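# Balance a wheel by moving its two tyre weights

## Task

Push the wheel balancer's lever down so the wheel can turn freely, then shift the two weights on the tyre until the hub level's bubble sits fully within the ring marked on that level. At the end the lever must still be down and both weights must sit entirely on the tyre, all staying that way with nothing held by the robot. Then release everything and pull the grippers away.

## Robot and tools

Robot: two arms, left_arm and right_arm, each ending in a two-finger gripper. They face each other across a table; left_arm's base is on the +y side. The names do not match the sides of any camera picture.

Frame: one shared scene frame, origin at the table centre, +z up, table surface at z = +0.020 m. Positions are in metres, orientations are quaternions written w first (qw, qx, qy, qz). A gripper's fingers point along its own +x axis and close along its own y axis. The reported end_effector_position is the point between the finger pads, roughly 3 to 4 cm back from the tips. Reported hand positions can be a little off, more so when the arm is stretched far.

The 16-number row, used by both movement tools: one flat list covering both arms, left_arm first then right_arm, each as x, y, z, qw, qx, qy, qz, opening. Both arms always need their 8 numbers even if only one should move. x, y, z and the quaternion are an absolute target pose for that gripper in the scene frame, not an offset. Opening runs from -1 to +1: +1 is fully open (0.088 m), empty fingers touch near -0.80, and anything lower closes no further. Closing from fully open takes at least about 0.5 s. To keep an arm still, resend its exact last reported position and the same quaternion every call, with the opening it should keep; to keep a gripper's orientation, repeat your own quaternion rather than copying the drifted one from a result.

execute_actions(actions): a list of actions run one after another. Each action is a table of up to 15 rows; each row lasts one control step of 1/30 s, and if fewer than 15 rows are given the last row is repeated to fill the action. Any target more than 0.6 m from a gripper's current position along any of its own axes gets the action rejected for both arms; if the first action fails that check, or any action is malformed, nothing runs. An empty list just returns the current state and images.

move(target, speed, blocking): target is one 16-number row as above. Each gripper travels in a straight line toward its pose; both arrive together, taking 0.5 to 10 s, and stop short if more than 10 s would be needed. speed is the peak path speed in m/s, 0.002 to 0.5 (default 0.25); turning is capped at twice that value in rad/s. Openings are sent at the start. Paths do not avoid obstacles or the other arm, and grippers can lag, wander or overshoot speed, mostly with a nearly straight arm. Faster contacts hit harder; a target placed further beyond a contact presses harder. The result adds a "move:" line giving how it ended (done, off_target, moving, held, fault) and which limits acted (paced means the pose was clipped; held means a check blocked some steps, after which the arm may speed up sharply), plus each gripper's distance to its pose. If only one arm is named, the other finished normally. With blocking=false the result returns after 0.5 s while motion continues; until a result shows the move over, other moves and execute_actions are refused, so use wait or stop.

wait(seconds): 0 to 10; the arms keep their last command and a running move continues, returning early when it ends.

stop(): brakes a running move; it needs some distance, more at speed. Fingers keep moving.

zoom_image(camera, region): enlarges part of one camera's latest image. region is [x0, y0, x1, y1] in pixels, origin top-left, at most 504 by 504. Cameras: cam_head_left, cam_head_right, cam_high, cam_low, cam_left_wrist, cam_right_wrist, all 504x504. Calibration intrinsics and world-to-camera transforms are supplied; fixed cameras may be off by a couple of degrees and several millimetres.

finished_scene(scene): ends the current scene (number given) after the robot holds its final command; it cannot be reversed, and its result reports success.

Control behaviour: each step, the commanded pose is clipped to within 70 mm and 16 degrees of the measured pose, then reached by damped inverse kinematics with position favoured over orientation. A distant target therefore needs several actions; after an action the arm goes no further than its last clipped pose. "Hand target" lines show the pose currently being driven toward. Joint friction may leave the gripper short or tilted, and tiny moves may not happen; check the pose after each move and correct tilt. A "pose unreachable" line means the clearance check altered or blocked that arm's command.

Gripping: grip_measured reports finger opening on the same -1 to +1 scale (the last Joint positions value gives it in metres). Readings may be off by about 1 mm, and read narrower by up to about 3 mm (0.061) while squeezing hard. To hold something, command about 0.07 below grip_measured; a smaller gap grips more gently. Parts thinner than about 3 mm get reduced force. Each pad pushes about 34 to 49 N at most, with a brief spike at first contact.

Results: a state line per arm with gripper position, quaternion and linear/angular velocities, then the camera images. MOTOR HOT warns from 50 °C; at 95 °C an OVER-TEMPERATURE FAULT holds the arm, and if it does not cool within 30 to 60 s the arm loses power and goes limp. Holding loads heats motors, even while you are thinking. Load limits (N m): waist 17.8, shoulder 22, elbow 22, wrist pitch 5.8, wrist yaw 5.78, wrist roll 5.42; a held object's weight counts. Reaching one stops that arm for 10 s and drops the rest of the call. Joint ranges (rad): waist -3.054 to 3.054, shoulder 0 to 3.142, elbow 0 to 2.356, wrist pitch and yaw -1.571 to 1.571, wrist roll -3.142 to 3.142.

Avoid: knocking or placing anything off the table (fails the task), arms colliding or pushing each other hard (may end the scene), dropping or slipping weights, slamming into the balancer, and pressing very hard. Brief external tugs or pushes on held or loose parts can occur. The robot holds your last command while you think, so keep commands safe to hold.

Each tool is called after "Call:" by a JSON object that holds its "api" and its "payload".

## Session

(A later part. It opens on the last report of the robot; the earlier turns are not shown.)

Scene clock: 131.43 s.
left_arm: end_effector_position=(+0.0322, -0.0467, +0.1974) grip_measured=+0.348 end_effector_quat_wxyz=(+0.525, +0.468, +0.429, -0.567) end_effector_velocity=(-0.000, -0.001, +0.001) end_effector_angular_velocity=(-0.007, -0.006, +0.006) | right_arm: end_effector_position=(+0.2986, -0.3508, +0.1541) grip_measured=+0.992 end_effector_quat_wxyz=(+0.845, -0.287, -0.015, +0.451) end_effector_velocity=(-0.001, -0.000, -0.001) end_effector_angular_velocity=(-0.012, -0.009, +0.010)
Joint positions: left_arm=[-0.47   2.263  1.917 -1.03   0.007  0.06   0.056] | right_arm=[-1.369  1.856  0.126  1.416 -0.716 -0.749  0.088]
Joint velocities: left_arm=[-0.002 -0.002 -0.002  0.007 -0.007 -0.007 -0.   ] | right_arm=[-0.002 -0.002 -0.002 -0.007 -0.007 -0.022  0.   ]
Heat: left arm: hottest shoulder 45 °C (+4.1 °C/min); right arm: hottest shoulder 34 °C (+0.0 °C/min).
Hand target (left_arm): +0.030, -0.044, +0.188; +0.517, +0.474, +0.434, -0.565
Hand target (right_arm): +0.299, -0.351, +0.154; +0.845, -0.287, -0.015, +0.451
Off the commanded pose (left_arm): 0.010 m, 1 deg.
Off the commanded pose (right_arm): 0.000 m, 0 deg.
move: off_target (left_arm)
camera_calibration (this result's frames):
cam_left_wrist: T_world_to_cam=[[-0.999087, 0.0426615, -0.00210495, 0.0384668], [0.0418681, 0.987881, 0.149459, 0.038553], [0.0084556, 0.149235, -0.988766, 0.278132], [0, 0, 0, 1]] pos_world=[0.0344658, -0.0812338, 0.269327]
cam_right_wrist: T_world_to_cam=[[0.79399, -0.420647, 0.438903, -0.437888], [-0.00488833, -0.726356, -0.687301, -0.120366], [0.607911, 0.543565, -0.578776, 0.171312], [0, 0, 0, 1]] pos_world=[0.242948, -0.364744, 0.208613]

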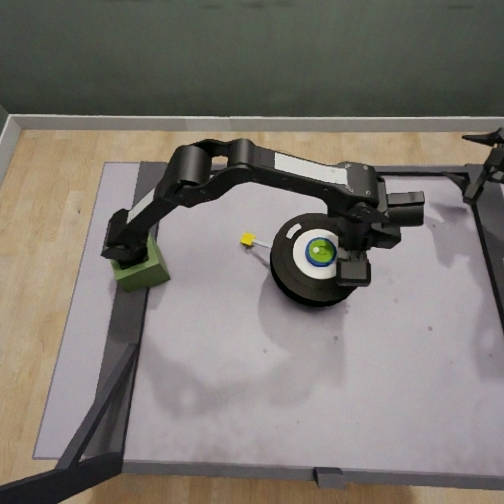

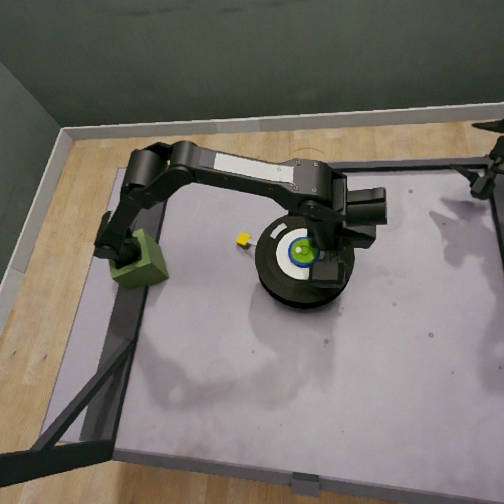

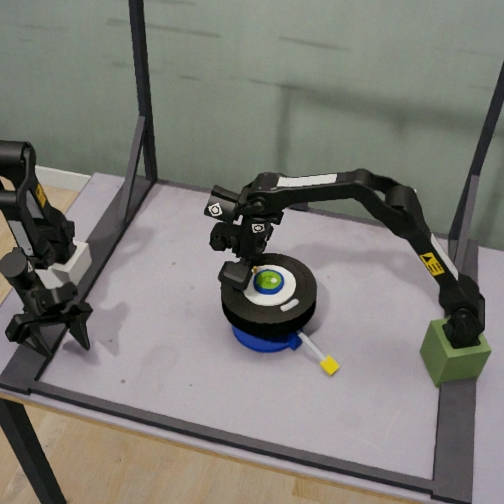

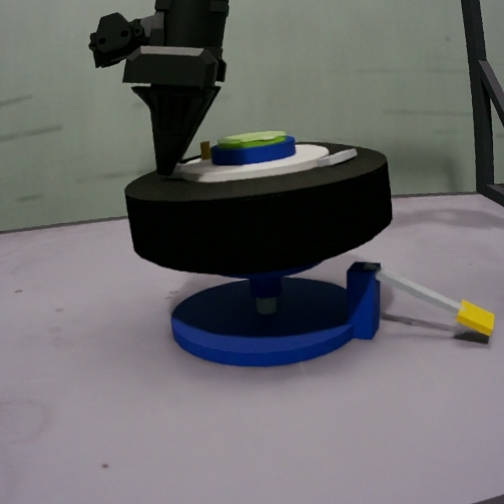

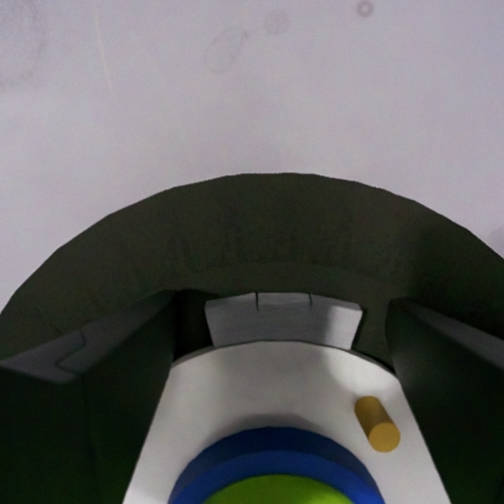

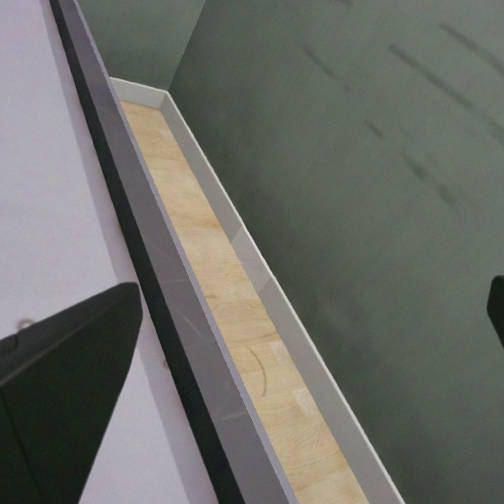

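Call:
{"api": "execute_actions", "payload": {"actions": [[[0.030,-0.042,0.182,0.517,0.474,0.434,-0.565,0.35,0.299,-0.351,0.154,0.845,-0.287,-0.015,0.451,1]],[[0.030,-0.042,0.182,0.517,0.474,0.434,-0.565,-0.12,0.299,-0.351,0.154,0.845,-0.287,-0.015,0.451,1]]]}}

Call:
{"api": "move", "payload": {"target": [0.030,-0.046,0.22,0.517,0.474,0.434,-0.565,-0.12,0.299,-0.351,0.154,0.845,-0.287,-0.015,0.451,1], "speed": 0.04}}

Call:
{"api": "move", "payload": {"target": [0.073,-0.040,0.22,0.679,0.297,0.570,-0.354,-0.12,0.299,-0.351,0.154,0.845,-0.287,-0.015,0.451,1], "speed": 0.15}}

Scene clock: 142.70 s.
left_arm: end_effector_position=(+0.0324, -0.0464, +0.1899) grip_measured=-0.028 end_effector_quat_wxyz=(+0.525, +0.467, +0.428, -0.568) end_effector_velocity=(-0.005, +0.004, +0.001) end_effector_angular_velocity=(+0.017, +0.005, -0.016) | right_arm: end_effector_position=(+0.2986, -0.3508, +0.1541) grip_measured=+0.992 end_effector_quat_wxyz=(+0.845, -0.287, -0.015, +0.451) end_effector_velocity=(-0.004, +0.001, -0.004) end_effector_angular_velocity=(-0.002, +0.022, +0.020)
Joint positions: left_arm=[-0.47   2.263  1.886 -0.996  0.007  0.062  0.038] | right_arm=[-1.369  1.856  0.126  1.416 -0.716 -0.749  0.088]
Joint velocities: left_arm=[-0.007 -0.002  0.002 -0.022  0.007  0.007 -0.   ] | right_arm=[-0.002  0.002 -0.002 -0.022 -0.022 -0.007 -0.   ]
Heat: left arm: hottest shoulder 46 °C (+3.0 °C/min); right arm: hottest shoulder 34 °C (+0.0 °C/min).
Hand target (left_arm): +0.030, -0.042, +0.182; +0.517, +0.474, +0.434, -0.565
Hand target (right_arm): +0.299, -0.351, +0.154; +0.845, -0.287, -0.015, +0.451
Off the commanded pose (left_arm): 0.009 m, 1 deg.
Off the commanded pose (right_arm): 0.000 m, 0 deg.
camera_calibration (this result's frames):
cam_left_wrist: T_world_to_cam=[[-0.999022, 0.044142, -0.00255003, 0.0387795], [0.0432932, 0.988272, 0.146437, 0.0399475], [0.00898414, 0.146183, -0.989217, 0.27059], [0, 0, 0, 1]] pos_world=[0.0345811, -0.0807466, 0.261922]
cam_right_wrist: T_world_to_cam=[[0.79399, -0.420647, 0.438903, -0.437888], [-0.00488833, -0.726356, -0.687301, -0.120366], [0.607911, 0.543565, -0.578776, 0.171312], [0, 0, 0, 1]] pos_world=[0.242948, -0.364744, 0.208613]

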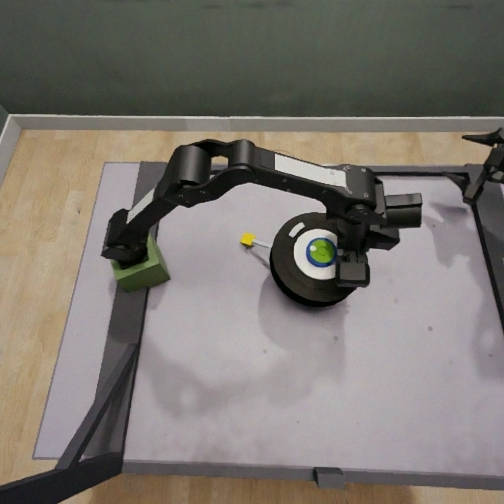

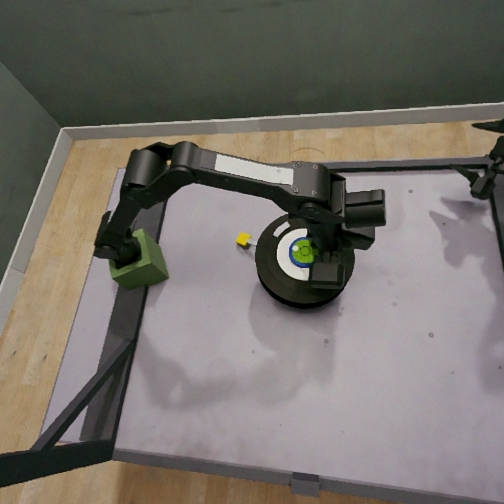

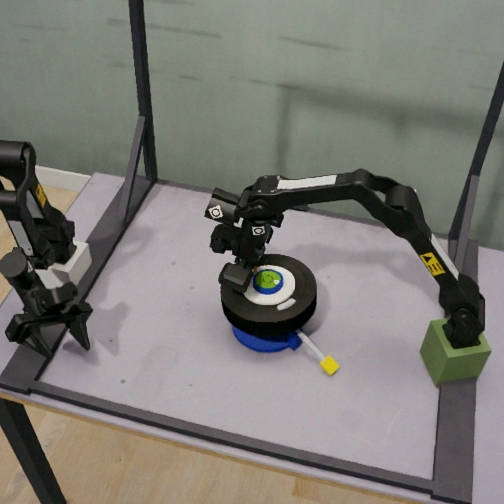

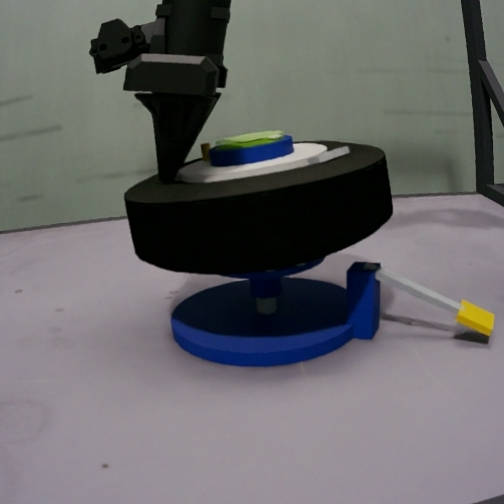

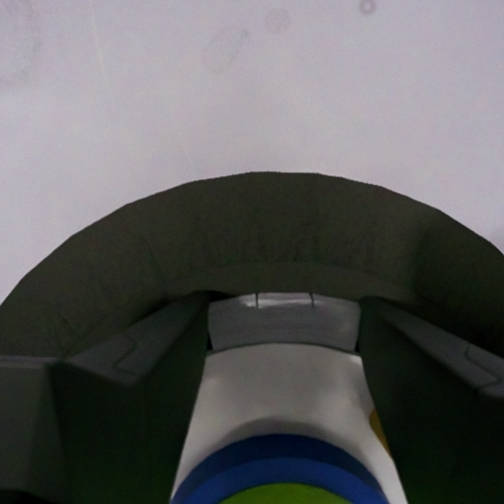

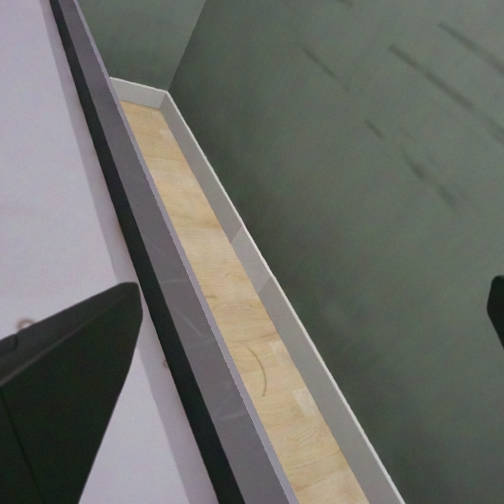

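Scene clock: 143.83 s.
left_arm: end_effector_position=(+0.0322, -0.0445, +0.2230) grip_measured=-0.028 end_effector_quat_wxyz=(+0.521, +0.473, +0.433, -0.564) end_effector_velocity=(-0.004, +0.001, -0.001) end_effector_angular_velocity=(+0.008, +0.028, +0.030) | right_arm: end_effector_position=(+0.2986, -0.3508, +0.1541) grip_measured=+0.992 end_effector_quat_wxyz=(+0.845, -0.287, -0.015, +0.451) end_effector_velocity=(-0.001, -0.000, -0.001) end_effector_angular_velocity=(-0.008, +0.001, -0.003)
Joint positions: left_arm=[-0.47   2.263  2.021 -1.151  0.007  0.062  0.038] | right_arm=[-1.369  1.856  0.126  1.416 -0.716 -0.749  0.088]
Joint velocities: left_arm=[-0.002  0.002  0.002 -0.007  0.022 -0.037  0.   ] | right_arm=[ 0.002 -0.002 -0.002 -0.007  0.007 -0.007 -0.   ]
Heat: left arm: hottest shoulder 46 °C (+2.0 °C/min); right arm: hottest shoulder 34 °C (+0.0 °C/min).
Hand target (left_arm): +0.030, -0.046, +0.220; +0.517, +0.474, +0.434, -0.565
Hand target (right_arm): +0.299, -0.351, +0.154; +0.845, -0.287, -0.015, +0.451
Off the commanded pose (left_arm): 0.004 m, 0 deg.
Off the commanded pose (right_arm): 0.000 m, 0 deg.
move: done
camera_calibration (this result's frames):
cam_left_wrist: T_world_to_cam=[[-0.999004, 0.0445689, -0.00206392, 0.0385438], [0.0436081, 0.985157, 0.166024, 0.0286919], [0.00943279, 0.165769, -0.98612, 0.30317], [0, 0, 0, 1]] pos_world=[0.0343945, -0.0802399, 0.294278]
cam_right_wrist: T_world_to_cam=[[0.79399, -0.420647, 0.438903, -0.437888], [-0.00488833, -0.726356, -0.687301, -0.120366], [0.607911, 0.543565, -0.578776, 0.171312], [0, 0, 0, 1]] pos_world=[0.242948, -0.364744, 0.208613]

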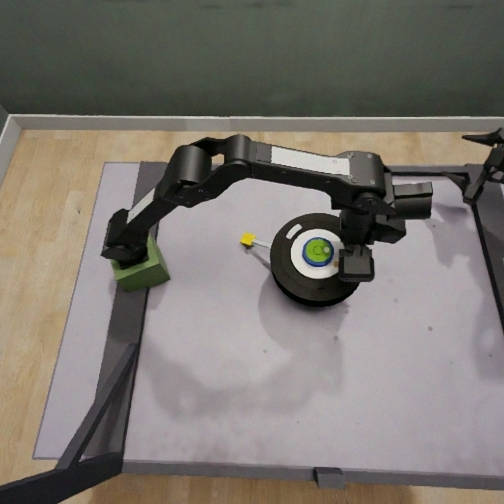

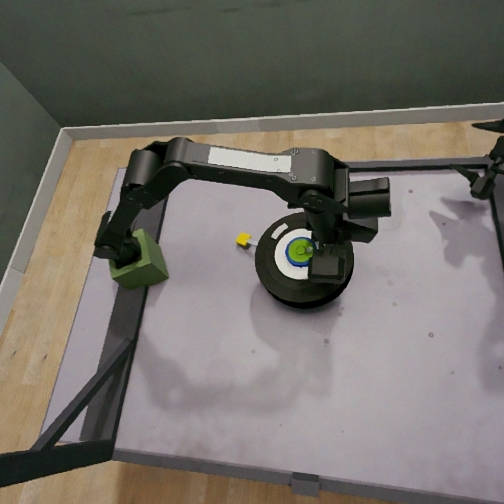

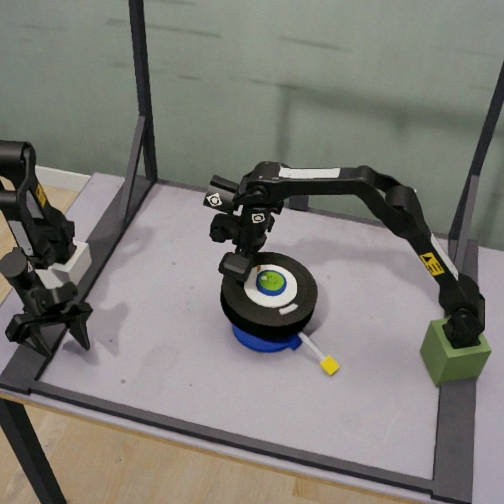

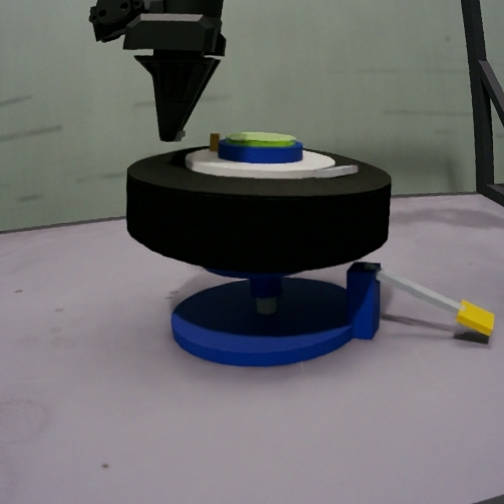

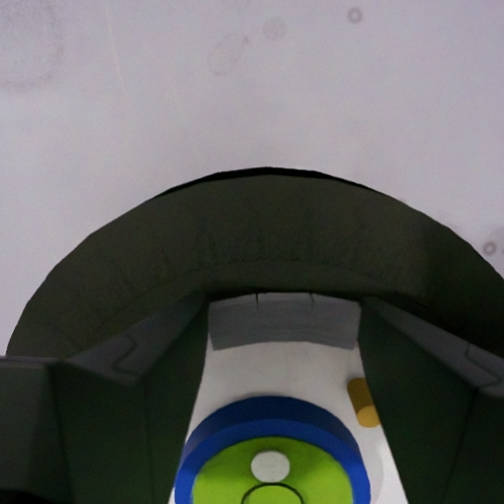

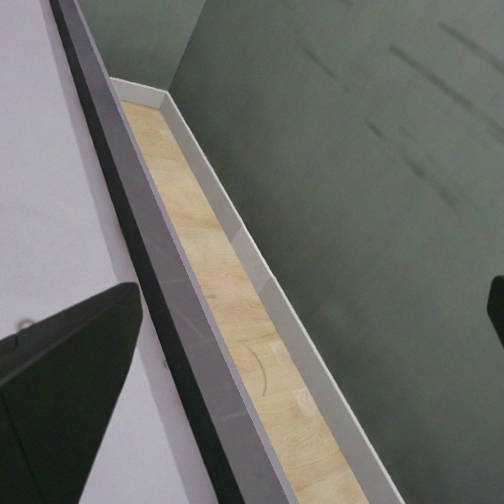

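Scene clock: 146.50 s.
left_arm: end_effector_position=(+0.0707, -0.0385, +0.2241) grip_measured=-0.028 end_effector_quat_wxyz=(+0.677, +0.297, +0.570, -0.360) end_effector_velocity=(-0.000, +0.002, -0.002) end_effector_angular_velocity=(+0.010, -0.004, +0.020) | right_arm: end_effector_position=(+0.2986, -0.3508, +0.1541) grip_measured=+0.992 end_effector_quat_wxyz=(+0.845, -0.287, -0.015, +0.451) end_effector_velocity=(+0.000, -0.001, -0.000) end_effector_angular_velocity=(-0.007, -0.004, -0.008)
Joint positions: left_arm=[-0.419  2.263  2.028 -1.183 -0.088 -0.564  0.038] | right_arm=[-1.369  1.856  0.126  1.416 -0.716 -0.749  0.088]
Joint velocities: left_arm=[-0.002  0.002 -0.002 -0.007 -0.007 -0.022  0.   ] | right_arm=[-0.002 -0.007 -0.002 -0.007  0.007 -0.007  0.   ]
Heat: left arm: hottest shoulder 46 °C (+2.0 °C/min); right arm: hottest shoulder 34 °C (+0.0 °C/min).
Hand target (left_arm): +0.073, -0.040, +0.220; +0.679, +0.297, +0.571, -0.354
Hand target (right_arm): +0.299, -0.351, +0.154; +0.845, -0.287, -0.015, +0.451
Off the commanded pose (left_arm): 0.005 m, 1 deg.
Off the commanded pose (right_arm): 0.000 m, 0 deg.
move: done
camera_calibration (this result's frames):
cam_left_wrist: T_world_to_cam=[[-0.802945, -0.595975, 0.00967271, 0.0355567], [-0.586137, 0.792431, 0.168809, 0.0574495], [-0.108271, 0.129875, -0.985601, 0.309792], [0, 0, 0, 1]] pos_world=[0.0957648, -0.064568, 0.295289]
cam_right_wrist: T_world_to_cam=[[0.79399, -0.420647, 0.438903, -0.437888], [-0.00488833, -0.726356, -0.687301, -0.120366], [0.607911, 0.543565, -0.578776, 0.171312], [0, 0, 0, 1]] pos_world=[0.242948, -0.364744, 0.208613]

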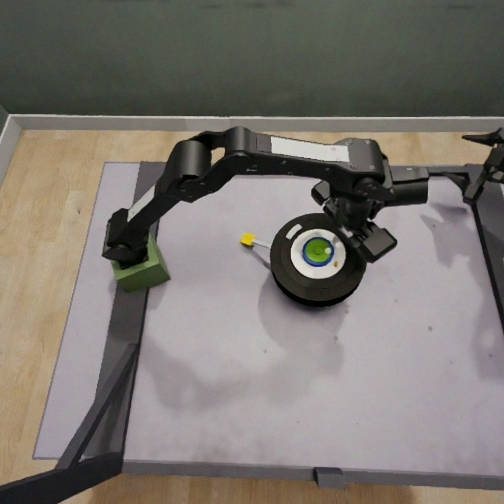

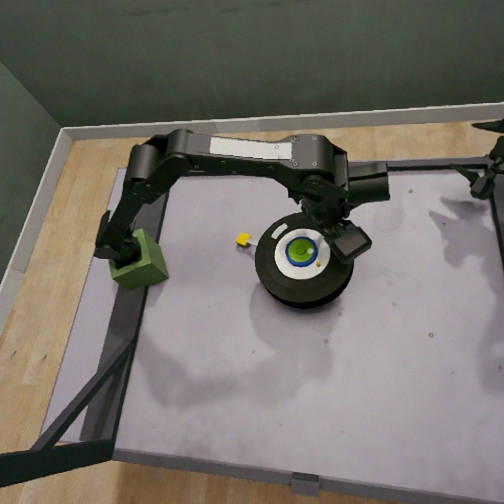

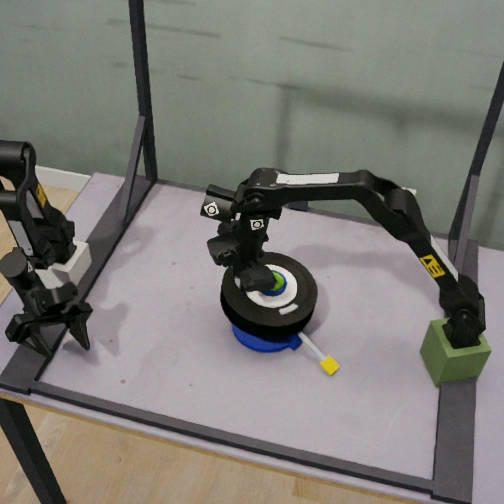

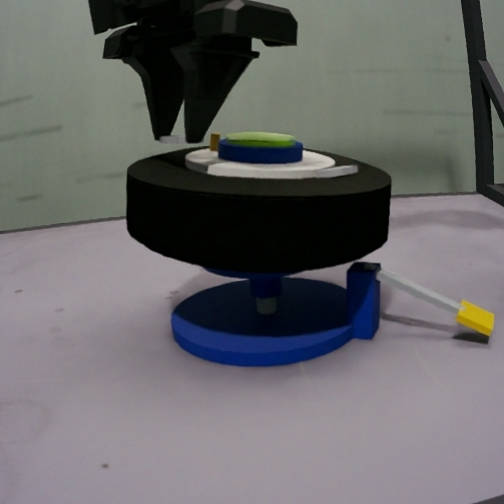

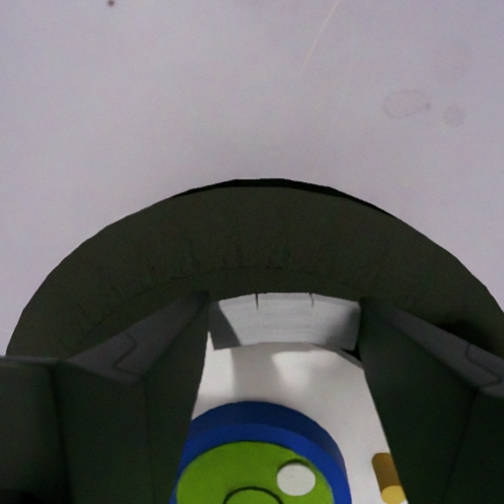

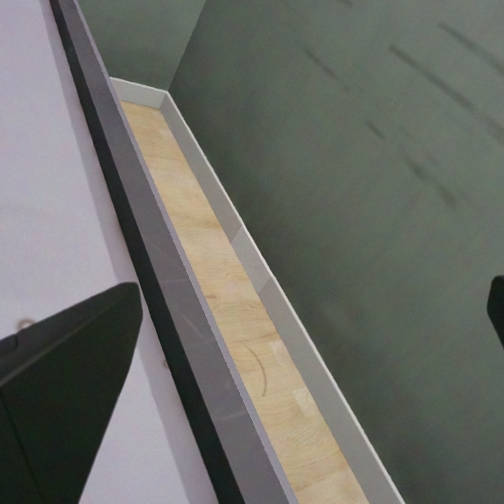

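Call:
{"api": "move", "payload": {"target": [0.077,-0.036,0.188,0.679,0.297,0.570,-0.354,-0.12,0.299,-0.351,0.154,0.845,-0.287,-0.015,0.451,1], "speed": 0.04}}

Call:
{"api": "execute_actions", "payload": {"actions": [[[0.077,-0.036,0.188,0.679,0.297,0.570,-0.354,0.3,0.299,-0.351,0.154,0.845,-0.287,-0.015,0.451,1]]]}}

Call:
{"api": "move", "payload": {"target": [0.075,-0.038,0.235,0.679,0.297,0.570,-0.354,0.3,0.299,-0.351,0.154,0.845,-0.287,-0.015,0.451,1], "speed": 0.06}}

Call:
{"api": "move", "payload": {"target": [0.092,0.072,0.25,0.271,0.653,0.271,-0.653,0.35,0.299,-0.351,0.154,0.845,-0.287,-0.015,0.451,1]}}

Scene clock: 170.20 s.
left_arm: end_effector_position=(+0.0749, -0.0378, +0.1928) grip_measured=-0.028 end_effector_quat_wxyz=(+0.680, +0.292, +0.570, -0.358) end_effector_velocity=(+0.002, +0.003, -0.001) end_effector_angular_velocity=(+0.012, -0.006, +0.011) | right_arm: end_effector_position=(+0.2986, -0.3508, +0.1541) grip_measured=+0.992 end_effector_quat_wxyz=(+0.845, -0.287, -0.015, +0.451) end_effector_velocity=(-0.004, +0.001, -0.003) end_effector_angular_velocity=(+0.007, +0.028, +0.017)
Joint positions: left_arm=[-0.411  2.264  1.904 -1.052 -0.089 -0.564  0.038] | right_arm=[-1.369  1.856  0.126  1.416 -0.716 -0.749  0.088]
Joint velocities: left_arm=[ 0.002 -0.002 -0.007 -0.007 -0.007 -0.007  0.   ] | right_arm=[-0.002 -0.002 -0.002 -0.022 -0.022  0.007 -0.   ]
Heat: left arm: hottest shoulder 48 °C (+4.0 °C/min); right arm: hottest shoulder 34 °C (+0.0 °C/min).
Hand target (left_arm): +0.077, -0.036, +0.188; +0.679, +0.297, +0.570, -0.354
Hand target (right_arm): +0.299, -0.351, +0.154; +0.845, -0.287, -0.015, +0.451
Off the commanded pose (left_arm): 0.006 m, 1 deg.
Off the commanded pose (right_arm): 0.000 m, 0 deg.
move: done
camera_calibration (this result's frames):
cam_left_wrist: T_world_to_cam=[[-0.797656, -0.602976, 0.0128489, 0.0383597], [-0.593217, 0.788234, 0.16365, 0.0660227], [-0.108805, 0.122915, -0.986435, 0.279204], [0, 0, 0, 1]] pos_world=[0.100142, -0.0632295, 0.264119]
cam_right_wrist: T_world_to_cam=[[0.79399, -0.420647, 0.438903, -0.437888], [-0.00488833, -0.726356, -0.687301, -0.120366], [0.607911, 0.543565, -0.578776, 0.171312], [0, 0, 0, 1]] pos_world=[0.242948, -0.364744, 0.208613]

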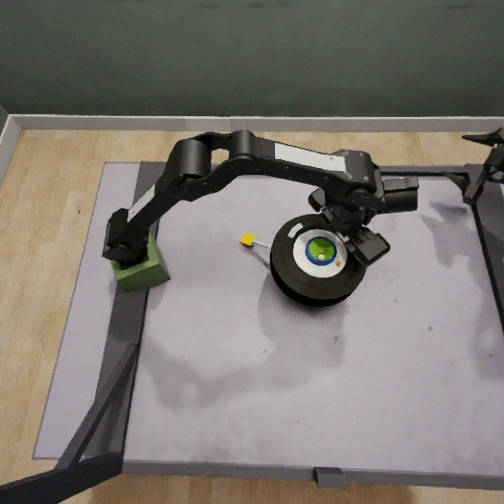

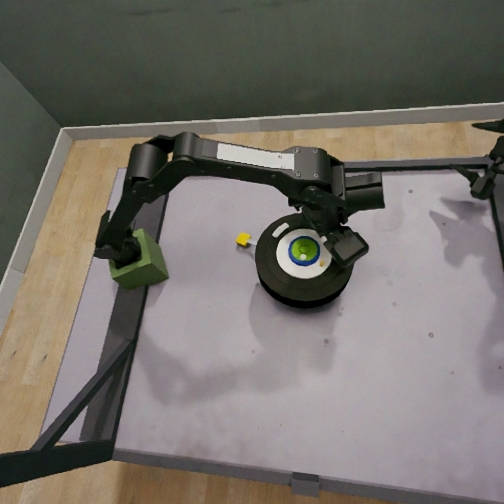

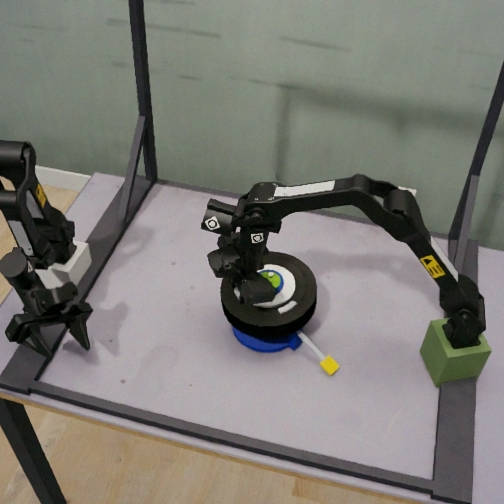

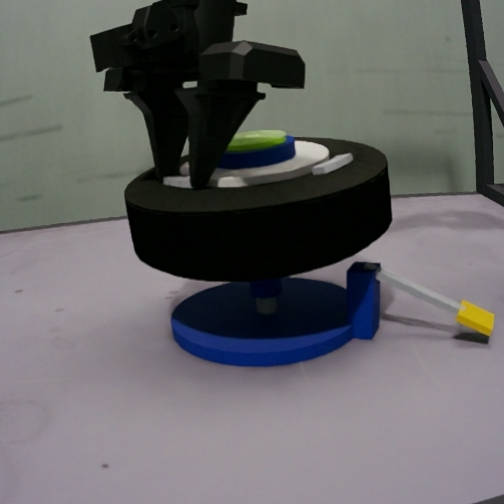

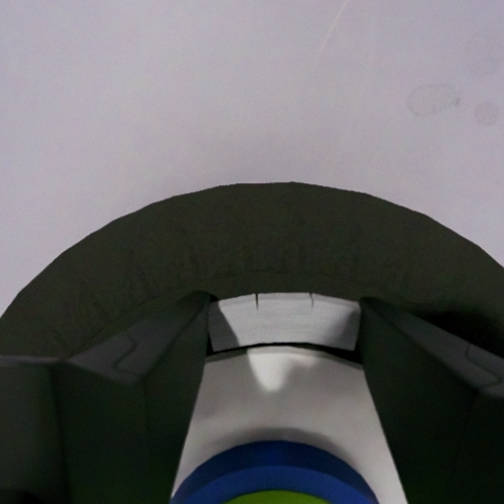

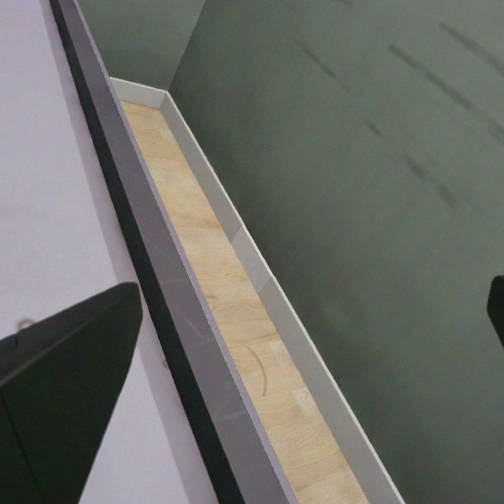

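Scene clock: 170.70 s.
left_arm: end_effector_position=(+0.0751, -0.0378, +0.1928) grip_measured=+0.293 end_effector_quat_wxyz=(+0.680, +0.292, +0.569, -0.358) end_effector_velocity=(-0.005, +0.002, -0.000) end_effector_angular_velocity=(+0.006, +0.023, +0.001) | right_arm: end_effector_position=(+0.2986, -0.3508, +0.1541) grip_measured=+0.992 end_effector_quat_wxyz=(+0.845, -0.287, -0.015, +0.451) end_effector_velocity=(-0.001, -0.001, -0.001) end_effector_angular_velocity=(+0.005, +0.013, -0.002)
Joint positions: left_arm=[-0.41   2.264  1.904 -1.052 -0.089 -0.564  0.053] | right_arm=[-1.369  1.856  0.126  1.416 -0.716 -0.749  0.088]
Joint velocities: left_arm=[-0.002 -0.002 -0.002 -0.007  0.022 -0.007  0.002] | right_arm=[-0.007 -0.002 -0.002 -0.007 -0.007  0.007  0.   ]
Heat: left arm: hottest shoulder 48 °C (+4.1 °C/min); right arm: hottest shoulder 34 °C (+0.0 °C/min).
Hand target (left_arm): +0.077, -0.036, +0.188; +0.679, +0.297, +0.570, -0.354
Hand target (right_arm): +0.299, -0.351, +0.154; +0.845, -0.287, -0.015, +0.451
Off the commanded pose (left_arm): 0.005 m, 1 deg.
Off the commanded pose (right_arm): 0.000 m, 0 deg.
camera_calibration (this result's frames):
cam_left_wrist: T_world_to_cam=[[-0.797394, -0.603328, 0.0125397, 0.0385848], [-0.593627, 0.787969, 0.163439, 0.0662122], [-0.108488, 0.122881, -0.986474, 0.279215], [0, 0, 0, 1]] pos_world=[0.100364, -0.0632041, 0.264133]
cam_right_wrist: T_world_to_cam=[[0.79399, -0.420647, 0.438903, -0.437888], [-0.00488833, -0.726356, -0.687301, -0.120366], [0.607911, 0.543565, -0.578776, 0.171312], [0, 0, 0, 1]] pos_world=[0.242948, -0.364744, 0.208613]

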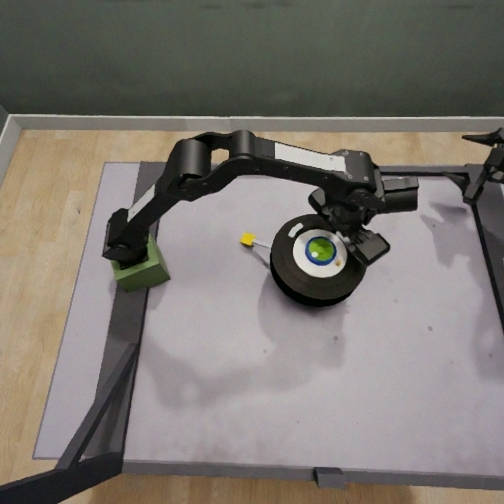

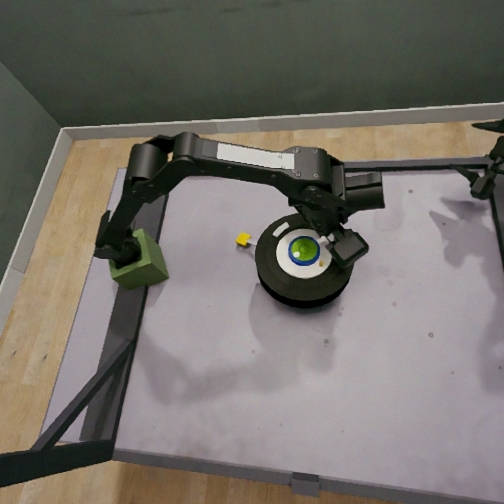

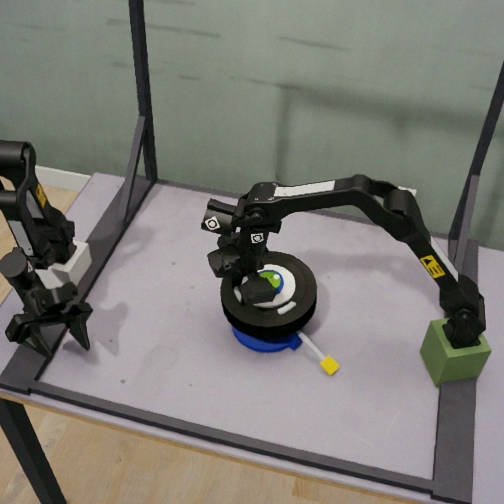

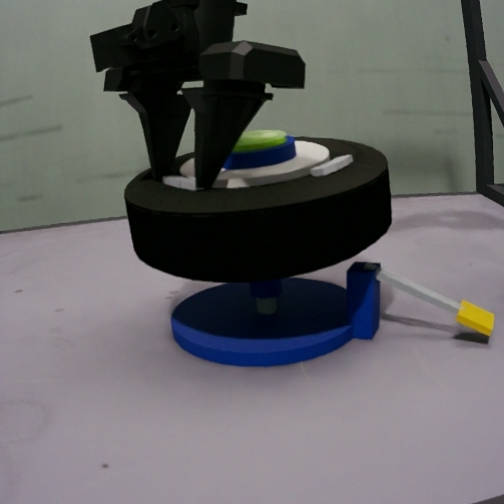

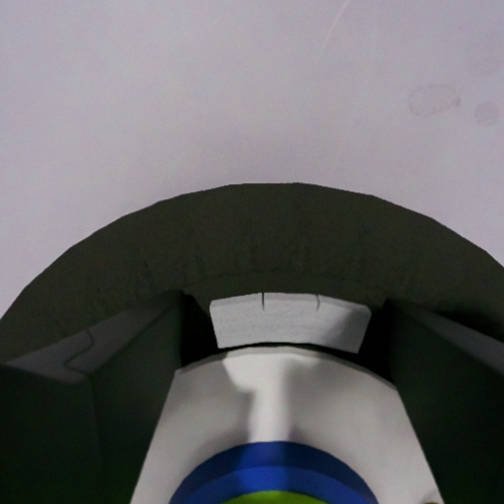

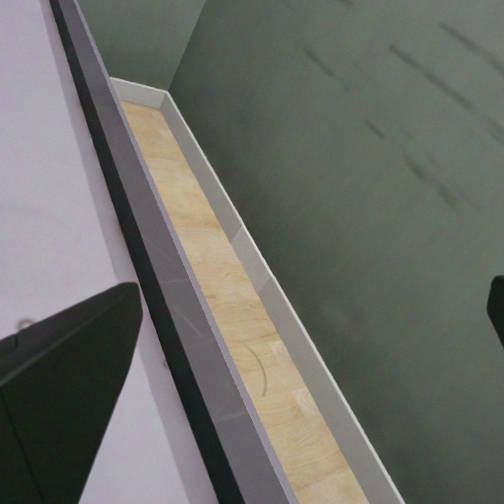

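Scene clock: 171.80 s.
left_arm: end_effector_position=(+0.0752, -0.0366, +0.2355) grip_measured=+0.298 end_effector_quat_wxyz=(+0.678, +0.296, +0.572, -0.354) end_effector_velocity=(-0.000, +0.003, +0.003) end_effector_angular_velocity=(+0.013, -0.008, -0.009) | right_arm: end_effector_position=(+0.2986, -0.3508, +0.1541) grip_measured=+0.992 end_effector_quat_wxyz=(+0.845, -0.287, -0.015, +0.451) end_effector_velocity=(-0.003, -0.000, -0.005) end_effector_angular_velocity=(-0.007, +0.021, +0.006)
Joint positions: left_arm=[-0.41   2.264  2.075 -1.236 -0.089 -0.564  0.054] | right_arm=[-1.369  1.856  0.126  1.416 -0.716 -0.749  0.088]
Joint velocities: left_arm=[-0.002 -0.002  0.007 -0.022 -0.007  0.007 -0.   ] | right_arm=[-0.002  0.002 -0.002 -0.022 -0.007 -0.007 -0.   ]
Heat: left arm: hottest shoulder 48 °C (+4.0 °C/min); right arm: hottest shoulder 34 °C (+0.0 °C/min).
Hand target (left_arm): +0.075, -0.038, +0.235; +0.679, +0.297, +0.570, -0.354
Hand target (right_arm): +0.299, -0.351, +0.154; +0.845, -0.287, -0.015, +0.451
Off the commanded pose (left_arm): 0.002 m, 0 deg.
Off the commanded pose (right_arm): 0.000 m, 0 deg.
move: done
camera_calibration (this result's frames):
cam_left_wrist: T_world_to_cam=[[-0.797358, -0.603485, 0.00503985, 0.0405563], [-0.593651, 0.785813, 0.173423, 0.0558373], [-0.108619, 0.135288, -0.984835, 0.321279], [0, 0, 0, 1]] pos_world=[0.100383, -0.0628678, 0.306519]
cam_right_wrist: T_world_to_cam=[[0.79399, -0.420647, 0.438903, -0.437888], [-0.00488833, -0.726356, -0.687301, -0.120366], [0.607911, 0.543565, -0.578776, 0.171312], [0, 0, 0, 1]] pos_world=[0.242948, -0.364744, 0.208613]

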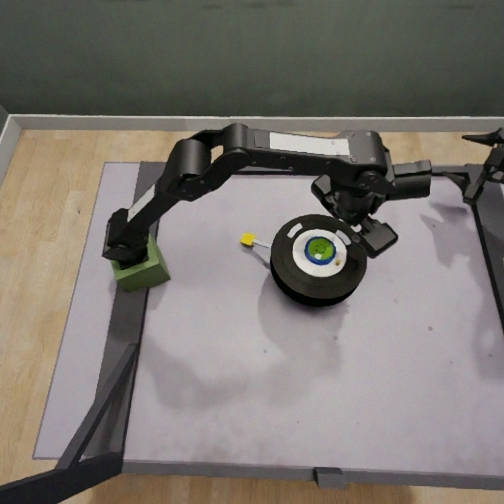

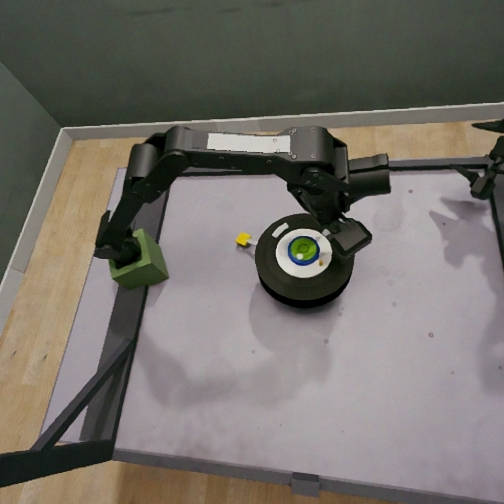

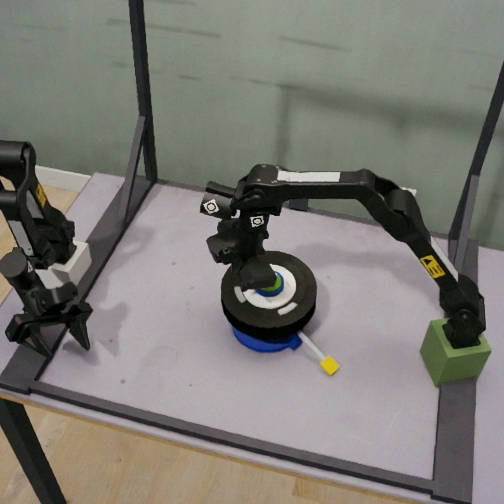

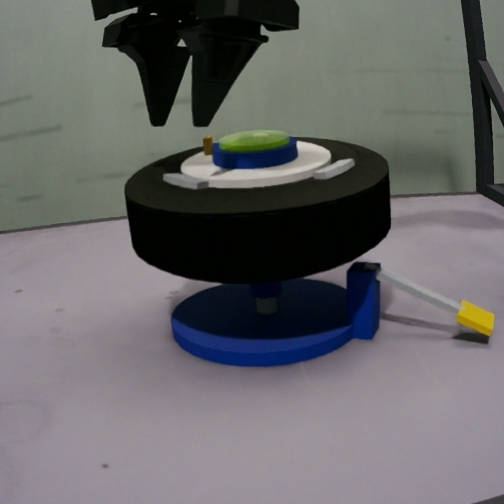

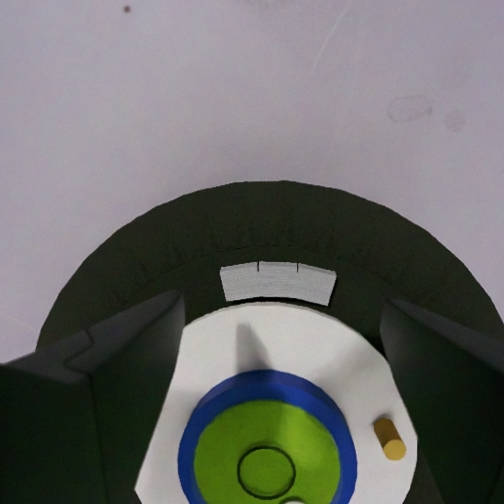

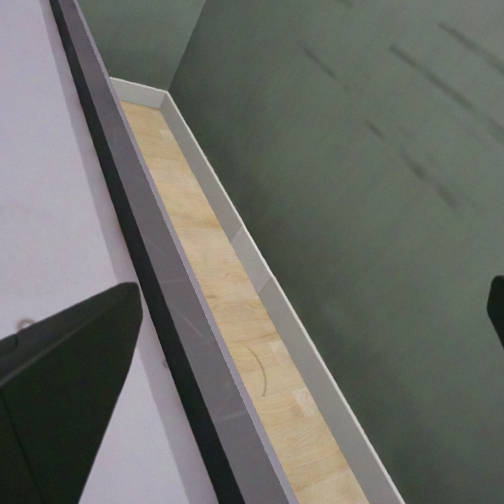

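Scene clock: 175.10 s.
left_arm: end_effector_position=(+0.0918, +0.0691, +0.2482) grip_measured=+0.348 end_effector_quat_wxyz=(+0.271, +0.653, +0.273, -0.653) end_effector_velocity=(-0.001, +0.007, +0.001) end_effector_angular_velocity=(+0.023, -0.004, +0.005) | right_arm: end_effector_position=(+0.2986, -0.3508, +0.1541) grip_measured=+0.992 end_effector_quat_wxyz=(+0.845, -0.287, -0.015, +0.451) end_effector_velocity=(-0.004, -0.000, -0.001) end_effector_angular_velocity=(+0.000, +0.008, +0.015)
Joint positions: left_arm=[-0.317  1.951  1.657 -1.281  0.     0.915  0.056] | right_arm=[-1.369  1.856  0.126  1.416 -0.716 -0.749  0.088]
Joint velocities: left_arm=[-0.002 -0.007 -0.007 -0.022 -0.007 -0.007 -0.   ] | right_arm=[-0.007 -0.002 -0.007 -0.007 -0.022 -0.007  0.   ]
Heat: left arm: hottest shoulder 49 °C (+5.0 °C/min); right arm: hottest shoulder 34 °C (+0.0 °C/min).
Hand target (left_arm): +0.092, +0.072, +0.251; +0.271, +0.652, +0.271, -0.654
Hand target (right_arm): +0.299, -0.351, +0.154; +0.845, -0.287, -0.015, +0.451
Off the commanded pose (left_arm): 0.003 m, 0 deg.
Off the commanded pose (right_arm): 0.000 m, 0 deg.
move: done
camera_calibration (this result's frames):
cam_left_wrist: T_world_to_cam=[[-0.735375, 0.677658, -0.00199028, 0.0250719], [0.636675, 0.691901, 0.340467, -0.167424], [0.232097, 0.249104, -0.940254, 0.271095], [0, 0, 0, 1]] pos_world=[0.0621112, 0.0313196, 0.311951]
cam_right_wrist: T_world_to_cam=[[0.79399, -0.420647, 0.438903, -0.437888], [-0.00488833, -0.726356, -0.687301, -0.120366], [0.607911, 0.543565, -0.578776, 0.171312], [0, 0, 0, 1]] pos_world=[0.242948, -0.364744, 0.208613]

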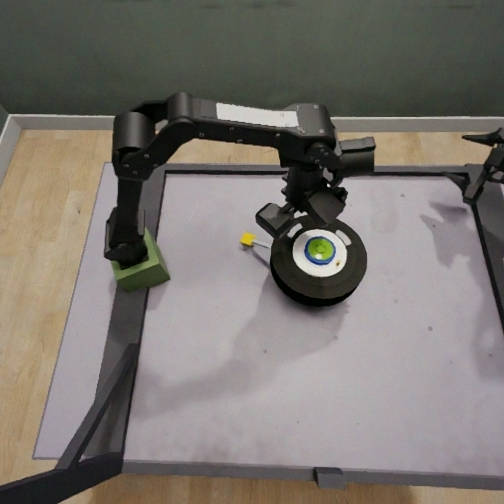

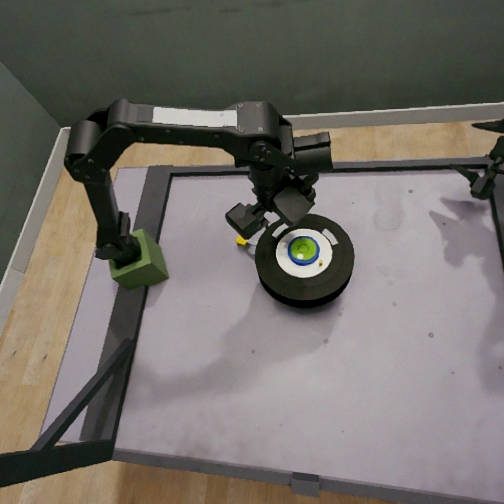

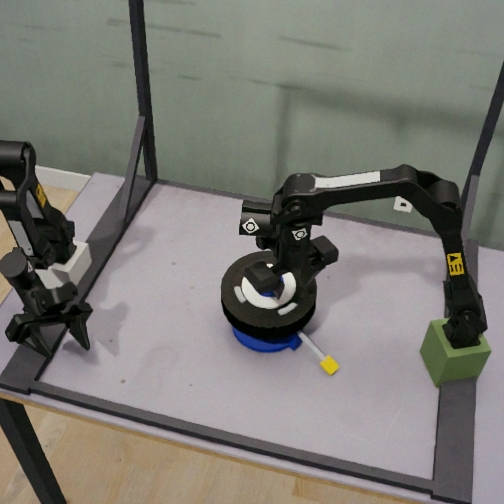

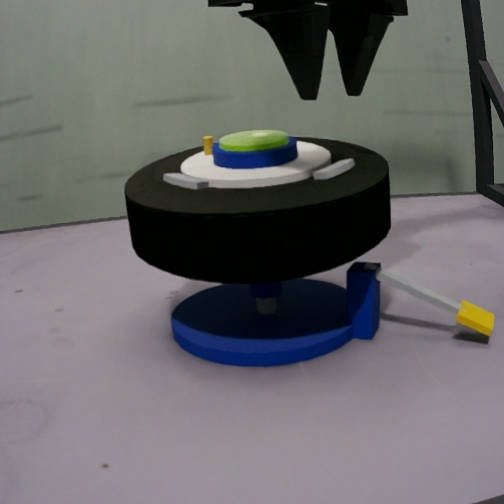

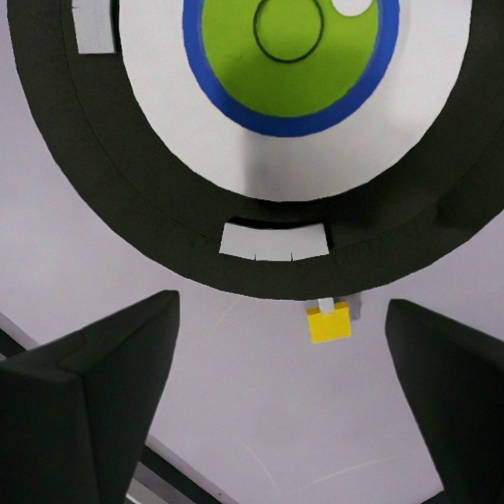

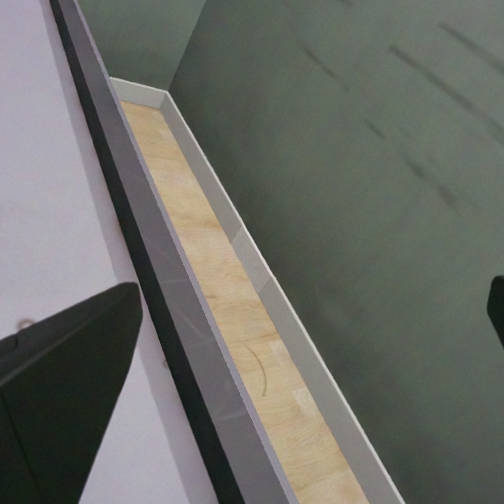

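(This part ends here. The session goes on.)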